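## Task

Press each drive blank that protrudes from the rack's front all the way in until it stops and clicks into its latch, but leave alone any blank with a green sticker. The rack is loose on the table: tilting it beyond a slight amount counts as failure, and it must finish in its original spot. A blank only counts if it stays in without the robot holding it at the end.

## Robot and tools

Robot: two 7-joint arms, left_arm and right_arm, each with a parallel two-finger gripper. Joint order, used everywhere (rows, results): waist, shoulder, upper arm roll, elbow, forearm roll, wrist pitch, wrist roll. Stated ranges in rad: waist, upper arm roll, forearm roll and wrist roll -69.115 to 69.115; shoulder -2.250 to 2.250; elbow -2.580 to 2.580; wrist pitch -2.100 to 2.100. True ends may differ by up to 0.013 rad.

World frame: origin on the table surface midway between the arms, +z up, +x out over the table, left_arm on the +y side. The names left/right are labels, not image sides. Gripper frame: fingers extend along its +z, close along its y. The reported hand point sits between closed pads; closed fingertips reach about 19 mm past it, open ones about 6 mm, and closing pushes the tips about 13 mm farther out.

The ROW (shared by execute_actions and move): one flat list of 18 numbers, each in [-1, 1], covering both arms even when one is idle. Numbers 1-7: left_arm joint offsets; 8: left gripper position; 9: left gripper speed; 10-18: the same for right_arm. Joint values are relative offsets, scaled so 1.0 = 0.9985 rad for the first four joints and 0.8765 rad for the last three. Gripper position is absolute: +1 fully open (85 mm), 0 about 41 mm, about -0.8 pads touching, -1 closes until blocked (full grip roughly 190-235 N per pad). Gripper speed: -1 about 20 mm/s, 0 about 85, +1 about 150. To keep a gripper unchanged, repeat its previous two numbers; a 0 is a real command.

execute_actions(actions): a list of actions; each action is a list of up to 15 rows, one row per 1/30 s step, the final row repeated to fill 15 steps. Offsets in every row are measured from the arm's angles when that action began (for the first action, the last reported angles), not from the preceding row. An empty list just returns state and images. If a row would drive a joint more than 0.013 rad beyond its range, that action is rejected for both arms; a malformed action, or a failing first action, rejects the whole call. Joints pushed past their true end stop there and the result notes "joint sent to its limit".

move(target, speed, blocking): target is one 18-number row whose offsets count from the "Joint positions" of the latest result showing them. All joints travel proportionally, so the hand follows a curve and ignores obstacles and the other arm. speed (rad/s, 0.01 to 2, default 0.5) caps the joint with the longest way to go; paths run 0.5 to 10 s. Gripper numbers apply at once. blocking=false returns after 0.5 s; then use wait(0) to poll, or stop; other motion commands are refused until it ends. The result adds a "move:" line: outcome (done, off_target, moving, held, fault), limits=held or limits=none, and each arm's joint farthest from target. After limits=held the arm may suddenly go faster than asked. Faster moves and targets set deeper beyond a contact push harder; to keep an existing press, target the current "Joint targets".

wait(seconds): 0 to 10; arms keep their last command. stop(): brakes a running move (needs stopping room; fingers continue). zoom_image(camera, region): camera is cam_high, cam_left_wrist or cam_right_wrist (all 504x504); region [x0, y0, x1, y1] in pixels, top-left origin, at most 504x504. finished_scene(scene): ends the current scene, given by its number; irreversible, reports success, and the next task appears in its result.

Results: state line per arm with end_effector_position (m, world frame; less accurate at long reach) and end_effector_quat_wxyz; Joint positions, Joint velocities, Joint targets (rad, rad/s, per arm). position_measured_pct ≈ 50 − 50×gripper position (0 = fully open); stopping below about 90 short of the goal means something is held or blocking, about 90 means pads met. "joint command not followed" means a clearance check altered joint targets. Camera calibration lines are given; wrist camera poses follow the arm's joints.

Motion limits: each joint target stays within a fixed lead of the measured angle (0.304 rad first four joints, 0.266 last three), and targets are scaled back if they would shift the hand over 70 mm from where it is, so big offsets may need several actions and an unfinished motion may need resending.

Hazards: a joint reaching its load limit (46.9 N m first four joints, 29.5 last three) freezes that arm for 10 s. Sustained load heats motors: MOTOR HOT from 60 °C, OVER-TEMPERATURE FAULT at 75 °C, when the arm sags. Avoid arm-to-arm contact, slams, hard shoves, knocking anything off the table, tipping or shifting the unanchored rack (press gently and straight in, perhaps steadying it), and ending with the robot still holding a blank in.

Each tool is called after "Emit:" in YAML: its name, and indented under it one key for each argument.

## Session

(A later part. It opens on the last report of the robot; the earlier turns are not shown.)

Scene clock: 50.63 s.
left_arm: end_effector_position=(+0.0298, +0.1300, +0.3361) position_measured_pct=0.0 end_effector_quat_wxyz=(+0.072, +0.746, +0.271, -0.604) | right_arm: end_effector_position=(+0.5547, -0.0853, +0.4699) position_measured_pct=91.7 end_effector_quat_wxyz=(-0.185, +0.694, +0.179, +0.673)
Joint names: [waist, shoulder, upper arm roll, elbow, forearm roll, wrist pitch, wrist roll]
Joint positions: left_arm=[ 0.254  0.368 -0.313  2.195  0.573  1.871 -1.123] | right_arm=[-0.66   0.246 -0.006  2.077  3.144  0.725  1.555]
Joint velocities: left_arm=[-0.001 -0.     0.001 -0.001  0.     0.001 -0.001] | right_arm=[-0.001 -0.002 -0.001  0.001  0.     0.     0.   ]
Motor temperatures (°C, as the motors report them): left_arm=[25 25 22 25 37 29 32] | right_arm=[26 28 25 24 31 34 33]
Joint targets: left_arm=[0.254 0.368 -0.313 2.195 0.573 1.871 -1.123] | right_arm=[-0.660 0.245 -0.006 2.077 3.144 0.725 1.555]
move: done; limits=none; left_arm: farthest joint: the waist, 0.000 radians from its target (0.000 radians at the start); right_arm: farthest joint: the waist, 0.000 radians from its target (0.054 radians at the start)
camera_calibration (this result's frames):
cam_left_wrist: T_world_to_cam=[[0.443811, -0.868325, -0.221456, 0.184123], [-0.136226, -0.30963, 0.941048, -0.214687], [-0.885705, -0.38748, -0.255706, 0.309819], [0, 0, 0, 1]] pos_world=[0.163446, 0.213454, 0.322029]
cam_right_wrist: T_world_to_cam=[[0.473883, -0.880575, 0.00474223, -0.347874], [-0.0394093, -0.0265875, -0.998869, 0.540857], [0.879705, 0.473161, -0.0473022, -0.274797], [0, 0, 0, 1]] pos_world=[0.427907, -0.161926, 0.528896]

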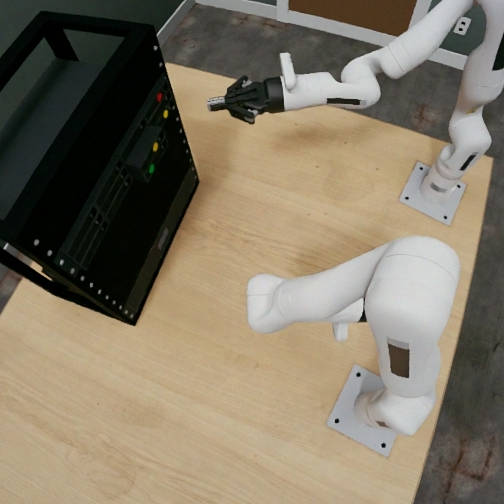

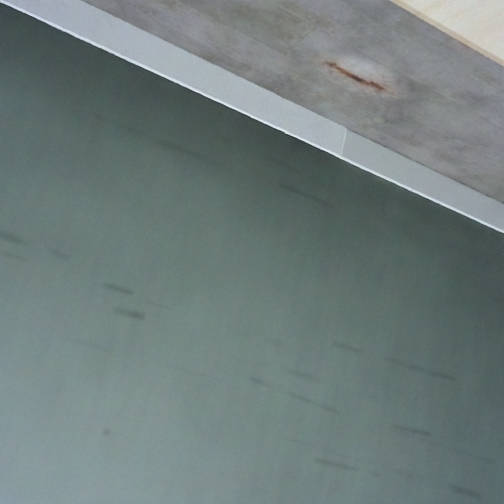

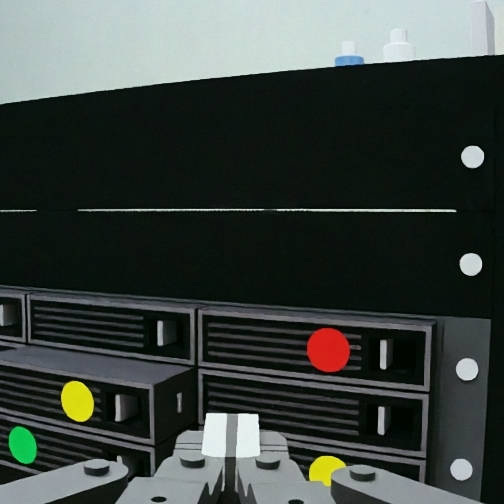

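Emit:
move:
  target: [0,0,0,0,0,0,0,1,1, -0.16,0,0,0,0,0,0,-1,1]
  speed: 0.5

Emit:
move:
  target: [0,0,0,0,0,0,0,1,1, 0,0.22,0,-0.29,0,-0.035,0,-1,1]
  speed: 0.3

Scene clock: 57.93 s.
left_arm: end_effector_position=(+0.0298, +0.1300, +0.3361) position_measured_pct=0.0 end_effector_quat_wxyz=(+0.072, +0.746, +0.271, -0.604) | right_arm: end_effector_position=(+0.5001, +0.0015, +0.4699) position_measured_pct=91.7 end_effector_quat_wxyz=(-0.238, +0.677, +0.234, +0.656)
Joint names: [waist, shoulder, upper arm roll, elbow, forearm roll, wrist pitch, wrist roll]
Joint positions: left_arm=[ 0.254  0.368 -0.313  2.195  0.573  1.871 -1.123] | right_arm=[-0.819  0.246 -0.006  2.077  3.144  0.725  1.555]
Joint velocities: left_arm=[-0.001  0.    -0.    -0.     0.001  0.    -0.   ] | right_arm=[-0.002 -0.    -0.    -0.     0.001  0.     0.001]
Motor temperatures (°C, as the motors report them): left_arm=[25 25 22 25 37 29 32] | right_arm=[26 28 25 24 31 34 33]
Joint targets: left_arm=[0.254 0.368 -0.313 2.195 0.573 1.871 -1.123] | right_arm=[-0.820 0.246 -0.006 2.077 3.144 0.725 1.555]
move: done; limits=none; left_arm: farthest joint: the waist, 0.000 radians from its target (0.000 radians at the start); right_arm: farthest joint: the waist, 0.000 radians from its target (0.160 radians at the start)
camera_calibration (this result's frames):
cam_left_wrist: T_world_to_cam=[[0.443812, -0.868325, -0.221455, 0.184122], [-0.136226, -0.30963, 0.941048, -0.214687], [-0.885705, -0.38748, -0.255706, 0.309819], [0, 0, 0, 1]] pos_world=[0.163447, 0.213453, 0.322028]
cam_right_wrist: T_world_to_cam=[[0.607752, -0.794113, 0.00474174, -0.312645], [-0.0346887, -0.0325124, -0.998869, 0.538657], [0.793369, 0.6069, -0.0473062, -0.22483], [0, 0, 0, 1]] pos_world=[0.38707, -0.0943127, 0.528894]

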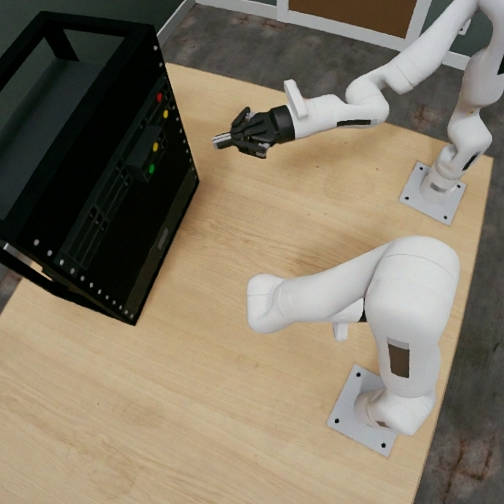

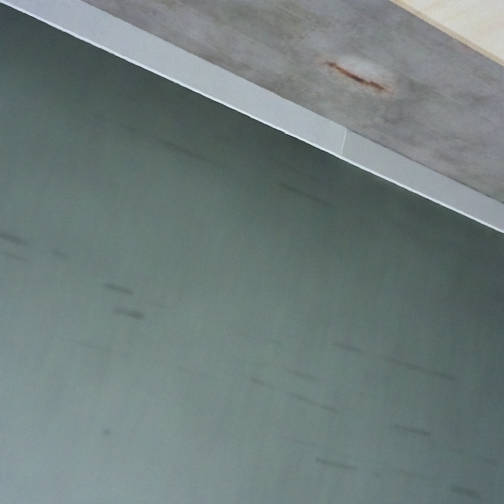

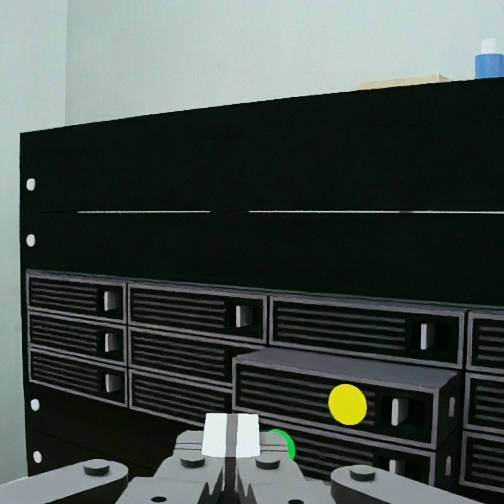

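Scene clock: 59.40 s.
left_arm: end_effector_position=(+0.0298, +0.1300, +0.3361) position_measured_pct=0.0 end_effector_quat_wxyz=(+0.072, +0.746, +0.271, -0.604) | right_arm: end_effector_position=(+0.5790, +0.0644, +0.4667) position_measured_pct=91.7 end_effector_quat_wxyz=(-0.243, +0.664, +0.229, +0.669)
Joint names: [waist, shoulder, upper arm roll, elbow, forearm roll, wrist pitch, wrist roll]
Joint positions: left_arm=[ 0.254  0.368 -0.313  2.195  0.573  1.871 -1.123] | right_arm=[-0.819  0.465 -0.006  1.788  3.144  0.694  1.555]
Joint velocities: left_arm=[-0.    -0.    -0.     0.     0.     0.001 -0.001] | right_arm=[ 0.     0.002 -0.001 -0.001  0.001 -0.     0.001]
Motor temperatures (°C, as the motors report them): left_arm=[25 25 22 25 37 29 32] | right_arm=[26 28 25 24 31 34 33]
Joint targets: left_arm=[0.254 0.368 -0.313 2.195 0.573 1.871 -1.123] | right_arm=[-0.819 0.465 -0.006 1.788 3.144 0.694 1.555]
move: done; limits=none; left_arm: farthest joint: the waist, 0.000 radians from its target (0.000 radians at the start); right_arm: farthest joint: the shoulder, 0.001 radians from its target (0.220 radians at the start)
camera_calibration (this result's frames):
cam_left_wrist: T_world_to_cam=[[0.443812, -0.868325, -0.221455, 0.184122], [-0.136227, -0.309629, 0.941048, -0.214687], [-0.885705, -0.38748, -0.255706, 0.309819], [0, 0, 0, 1]] pos_world=[0.163447, 0.213453, 0.322028]
cam_right_wrist: T_world_to_cam=[[0.60715, -0.794583, 0.00249742, -0.309245], [-0.00479197, -0.00680455, -0.999965, 0.52182], [0.794573, 0.607117, -0.00793901, -0.344862], [0, 0, 0, 1]] pos_world=[0.464276, -0.0327982, 0.519836]

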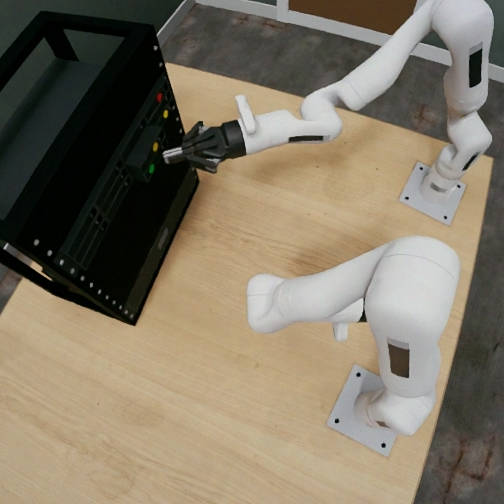

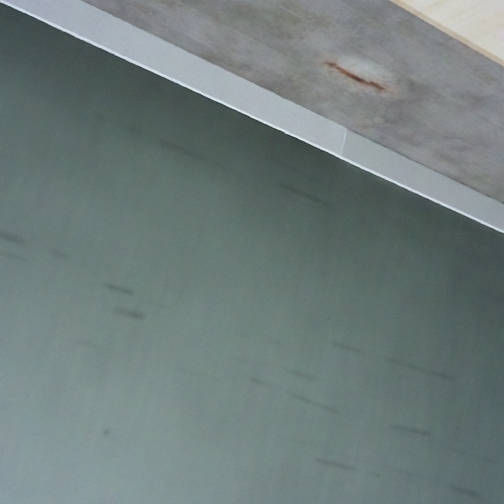

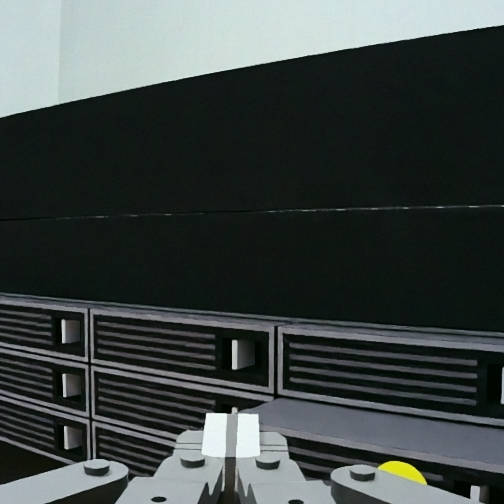

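Emit:
move:
  target: [0,0,0,0,0,0,0,1,1, 0.0,0.015,0,0.002,0,-0.012,0,-1,1]
  speed: 0.1

Emit:
move:
  target: [0,0,0,0,0,0,0,1,1, 0.05,0,0,0,0,0,0,-1,1]
  speed: 0.1

Scene clock: 67.10 s.
left_arm: end_effector_position=(+0.0298, +0.1300, +0.3361) position_measured_pct=0.0 end_effector_quat_wxyz=(+0.072, +0.746, +0.271, -0.604) | right_arm: end_effector_position=(+0.5807, +0.0657, +0.4513) position_measured_pct=91.7 end_effector_quat_wxyz=(-0.240, +0.674, +0.232, +0.660)
Joint names: [waist, shoulder, upper arm roll, elbow, forearm roll, wrist pitch, wrist roll]
Joint positions: left_arm=[ 0.254  0.368 -0.313  2.195  0.573  1.871 -1.123] | right_arm=[-0.819  0.48  -0.006  1.79   3.144  0.684  1.555]
Joint velocities: left_arm=[ 0.     0.    -0.001  0.     0.     0.002 -0.   ] | right_arm=[-0.     0.002 -0.    -0.    -0.    -0.001 -0.   ]
Motor temperatures (°C, as the motors report them): left_arm=[25 25 22 25 37 29 32] | right_arm=[26 28 25 24 31 34 33]
Joint targets: left_arm=[0.254 0.368 -0.313 2.195 0.573 1.871 -1.123] | right_arm=[-0.819 0.480 -0.006 1.790 3.144 0.684 1.555]
move: done; limits=none; left_arm: farthest joint: the waist, 0.000 radians from its target (0.000 radians at the start); right_arm: farthest joint: the waist, 0.000 radians from its target (0.000 radians at the start)
camera_calibration (this result's frames):
cam_left_wrist: T_world_to_cam=[[0.443812, -0.868325, -0.221455, 0.184121], [-0.136227, -0.309629, 0.941048, -0.214687], [-0.885705, -0.38748, -0.255706, 0.30982], [0, 0, 0, 1]] pos_world=[0.163448, 0.213453, 0.322028]
cam_right_wrist: T_world_to_cam=[[0.607223, -0.794525, 0.00313047, -0.309489], [-0.0260836, -0.0238722, -0.999375, 0.519646], [0.794103, 0.606762, -0.0352198, -0.334548], [0, 0, 0, 1]] pos_world=[0.467149, -0.030501, 0.508507]

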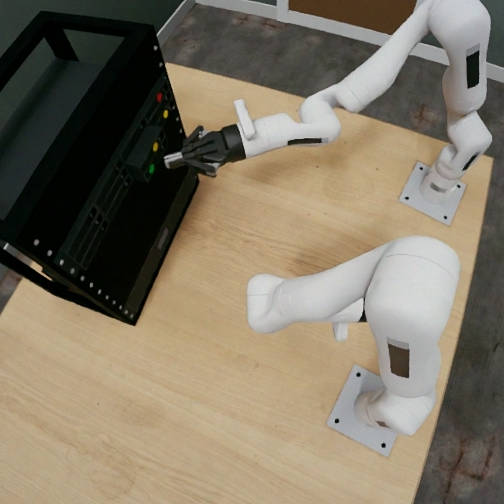

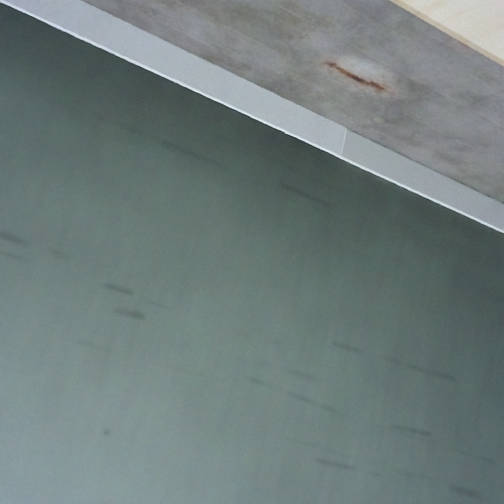

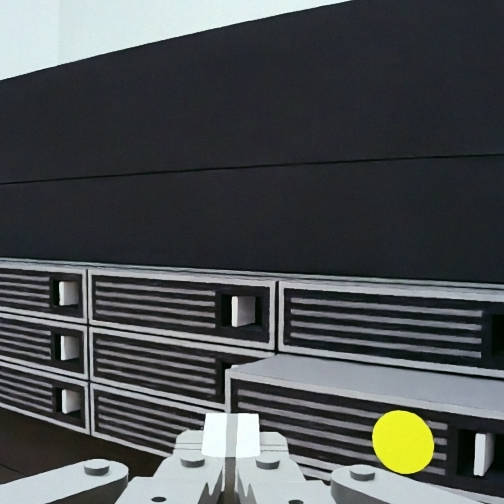

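Scene clock: 67.97 s.
left_arm: end_effector_position=(+0.0298, +0.1300, +0.3361) position_measured_pct=0.0 end_effector_quat_wxyz=(+0.072, +0.746, +0.271, -0.604) | right_arm: end_effector_position=(+0.6023, +0.0356, +0.4513) position_measured_pct=91.7 end_effector_quat_wxyz=(-0.223, +0.679, +0.215, +0.665)
Joint names: [waist, shoulder, upper arm roll, elbow, forearm roll, wrist pitch, wrist roll]
Joint positions: left_arm=[ 0.254  0.368 -0.313  2.195  0.573  1.871 -1.123] | right_arm=[-0.77   0.48  -0.006  1.79   3.144  0.684  1.555]
Joint velocities: left_arm=[ 0.001  0.     0.    -0.001  0.    -0.002 -0.001] | right_arm=[0.003 0.    0.    0.    0.    0.    0.003]
Motor temperatures (°C, as the motors report them): left_arm=[25 25 22 25 37 29 32] | right_arm=[26 28 25 24 31 34 33]
Joint targets: left_arm=[0.254 0.368 -0.313 2.195 0.573 1.871 -1.123] | right_arm=[-0.769 0.480 -0.006 1.790 3.144 0.684 1.555]
move: done; limits=none; left_arm: farthest joint: the waist, 0.000 radians from its target (0.000 radians at the start); right_arm: farthest joint: the waist, 0.001 radians from its target (0.050 radians at the start)
camera_calibration (this result's frames):
cam_left_wrist: T_world_to_cam=[[0.443812, -0.868325, -0.221455, 0.184121], [-0.136227, -0.309629, 0.941048, -0.214687], [-0.885705, -0.38748, -0.255707, 0.30982], [0, 0, 0, 1]] pos_world=[0.163448, 0.213453, 0.322028]
cam_right_wrist: T_world_to_cam=[[0.567043, -0.823682, 0.00313849, -0.321292], [-0.0272307, -0.0225542, -0.999375, 0.520134], [0.823238, 0.566603, -0.0352186, -0.349503], [0, 0, 0, 1]] pos_world=[0.484074, -0.0548821, 0.508508]

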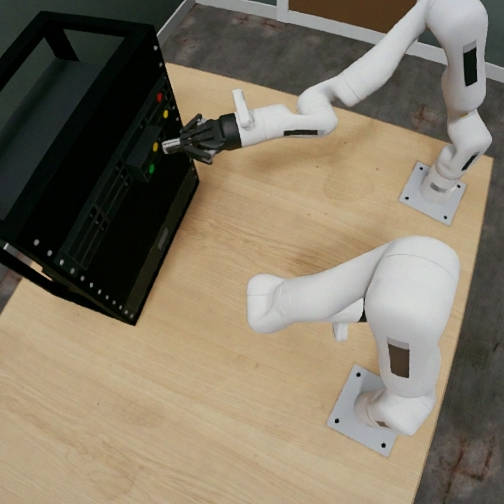

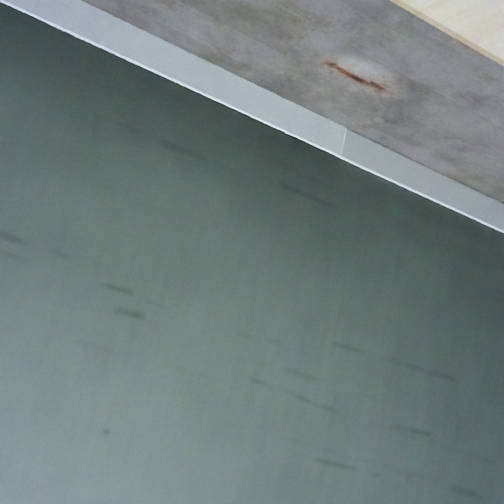

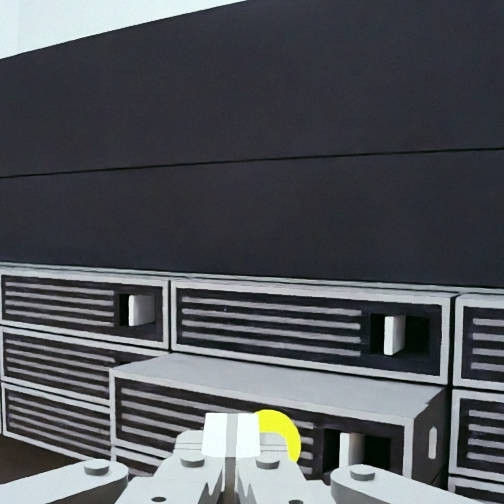

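Emit:
move:
  target: [0,0,0,0,0,0,0,1,1, 0.046,0.118,0,-0.22,0,-0.116,0,-1,1]
  speed: 0.08

Emit:
move:
  target: [0,0,0,0,0,0,0,1,1, -0.046,-0.2,0,0.36,0,0.16,0,-1,1]
  speed: 0.4

Scene clock: 75.20 s.
left_arm: end_effector_position=(+0.0298, +0.1300, +0.3361) position_measured_pct=0.0 end_effector_quat_wxyz=(+0.072, +0.746, +0.271, -0.604) | right_arm: end_effector_position=(+0.6615, +0.0425, +0.4553) position_measured_pct=91.7 end_effector_quat_wxyz=(-0.211, +0.684, +0.203, +0.668)
Joint names: [waist, shoulder, upper arm roll, elbow, forearm roll, wrist pitch, wrist roll]
Joint positions: left_arm=[ 0.254  0.368 -0.313  2.195  0.573  1.871 -1.123] | right_arm=[-0.729  0.574 -0.011  1.595  3.147  0.581  1.555]
Joint velocities: left_arm=[-0.    -0.    -0.    -0.001 -0.     0.     0.   ] | right_arm=[ 0.001 -0.     0.    -0.    -0.    -0.001 -0.   ]
Motor temperatures (°C, as the motors report them): left_arm=[25 25 22 25 37 29 32] | right_arm=[26 28 25 24 31 34 33]
Joint targets: left_arm=[0.254 0.368 -0.313 2.195 0.573 1.871 -1.123] | right_arm=[-0.724 0.598 -0.006 1.570 3.144 0.582 1.555]
move: off_target (right_arm); limits=none; left_arm: farthest joint: the waist, 0.000 radians from its target (0.000 radians at the start); right_arm: farthest joint: the elbow, 0.024 radians from its target (0.219 radians at the start)
camera_calibration (this result's frames):
cam_left_wrist: T_world_to_cam=[[0.443812, -0.868325, -0.221455, 0.18412], [-0.136228, -0.309629, 0.941048, -0.214686], [-0.885705, -0.387481, -0.255707, 0.309821], [0, 0, 0, 1]] pos_world=[0.163448, 0.213453, 0.322028]
cam_right_wrist: T_world_to_cam=[[0.537985, -0.842951, 0.00250135, -0.328818], [-0.0309952, -0.0227468, -0.999261, 0.528375], [0.842385, 0.53751, -0.0383649, -0.41203], [0, 0, 0, 1]] pos_world=[0.540364, -0.0436885, 0.512999]

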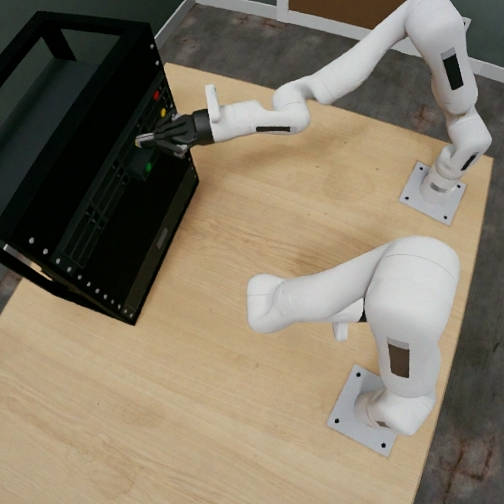

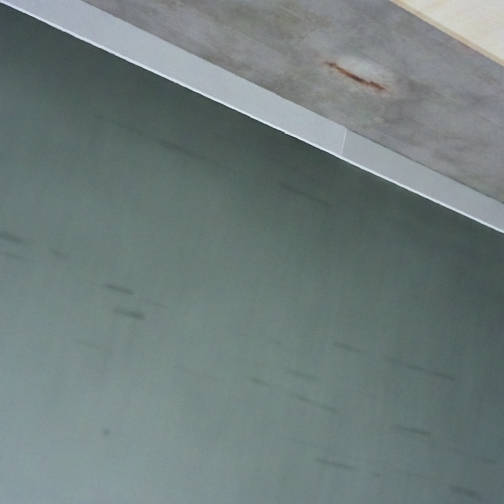

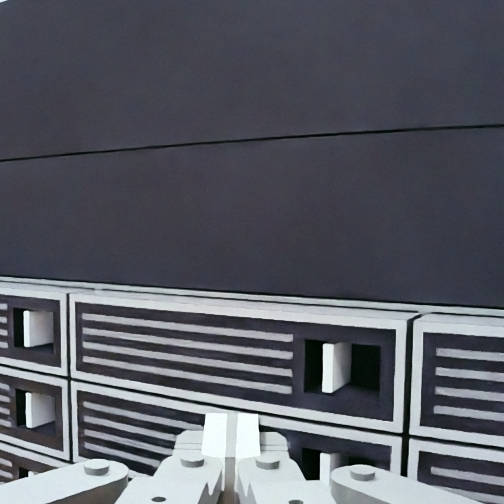

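Scene clock: 76.63 s.
left_arm: end_effector_position=(+0.0298, +0.1300, +0.3361) position_measured_pct=0.0 end_effector_quat_wxyz=(+0.072, +0.746, +0.271, -0.604) | right_arm: end_effector_position=(+0.5552, +0.0109, +0.4484) position_measured_pct=91.7 end_effector_quat_wxyz=(-0.224, +0.685, +0.222, +0.656)
Joint names: [waist, shoulder, upper arm roll, elbow, forearm roll, wrist pitch, wrist roll]
Joint positions: left_arm=[ 0.254  0.368 -0.313  2.195  0.573  1.871 -1.123] | right_arm=[-0.775  0.375 -0.012  1.954  3.147  0.721  1.555]
Joint velocities: left_arm=[-0.    -0.    -0.001  0.001 -0.    -0.001  0.   ] | right_arm=[-0.    -0.003  0.     0.001  0.     0.     0.   ]
Motor temperatures (°C, as the motors report them): left_arm=[25 25 22 25 37 29 32] | right_arm=[26 28 25 24 31 34 33]
Joint targets: left_arm=[0.254 0.368 -0.313 2.195 0.573 1.871 -1.123] | right_arm=[-0.775 0.375 -0.011 1.954 3.147 0.721 1.555]
move: done; limits=none; left_arm: farthest joint: the waist, 0.000 radians from its target (0.000 radians at the start); right_arm: farthest joint: the shoulder, 0.001 radians from its target (0.200 radians at the start)
camera_calibration (this result's frames):
cam_left_wrist: T_world_to_cam=[[0.443813, -0.868325, -0.221455, 0.18412], [-0.136228, -0.309629, 0.941048, -0.214686], [-0.885704, -0.387481, -0.255707, 0.309821], [0, 0, 0, 1]] pos_world=[0.163449, 0.213453, 0.322028]
cam_right_wrist: T_world_to_cam=[[0.577569, -0.81633, 0.00450468, -0.321408], [-0.0447918, -0.0371999, -0.998303, 0.524806], [0.815112, 0.576387, -0.0580504, -0.282205], [0, 0, 0, 1]] pos_world=[0.439171, -0.0801925, 0.508981]

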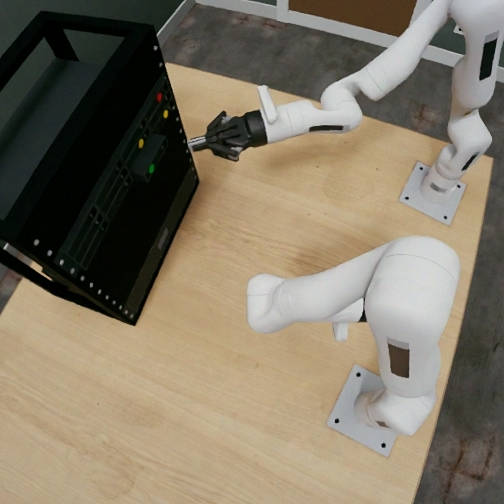

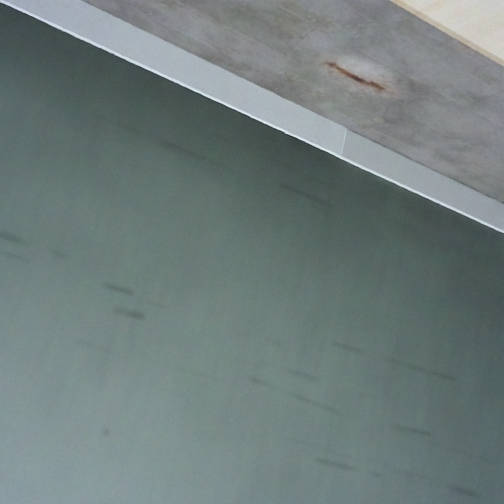

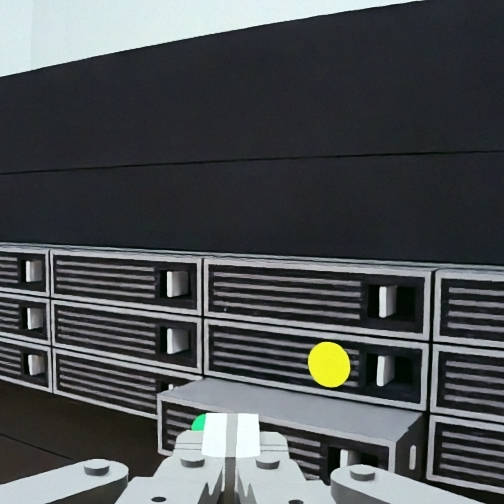

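Yellow flush, green unmoved (151,169).

Emit:
finished_scene:
  scene: 2

The scene is finished: the task was done.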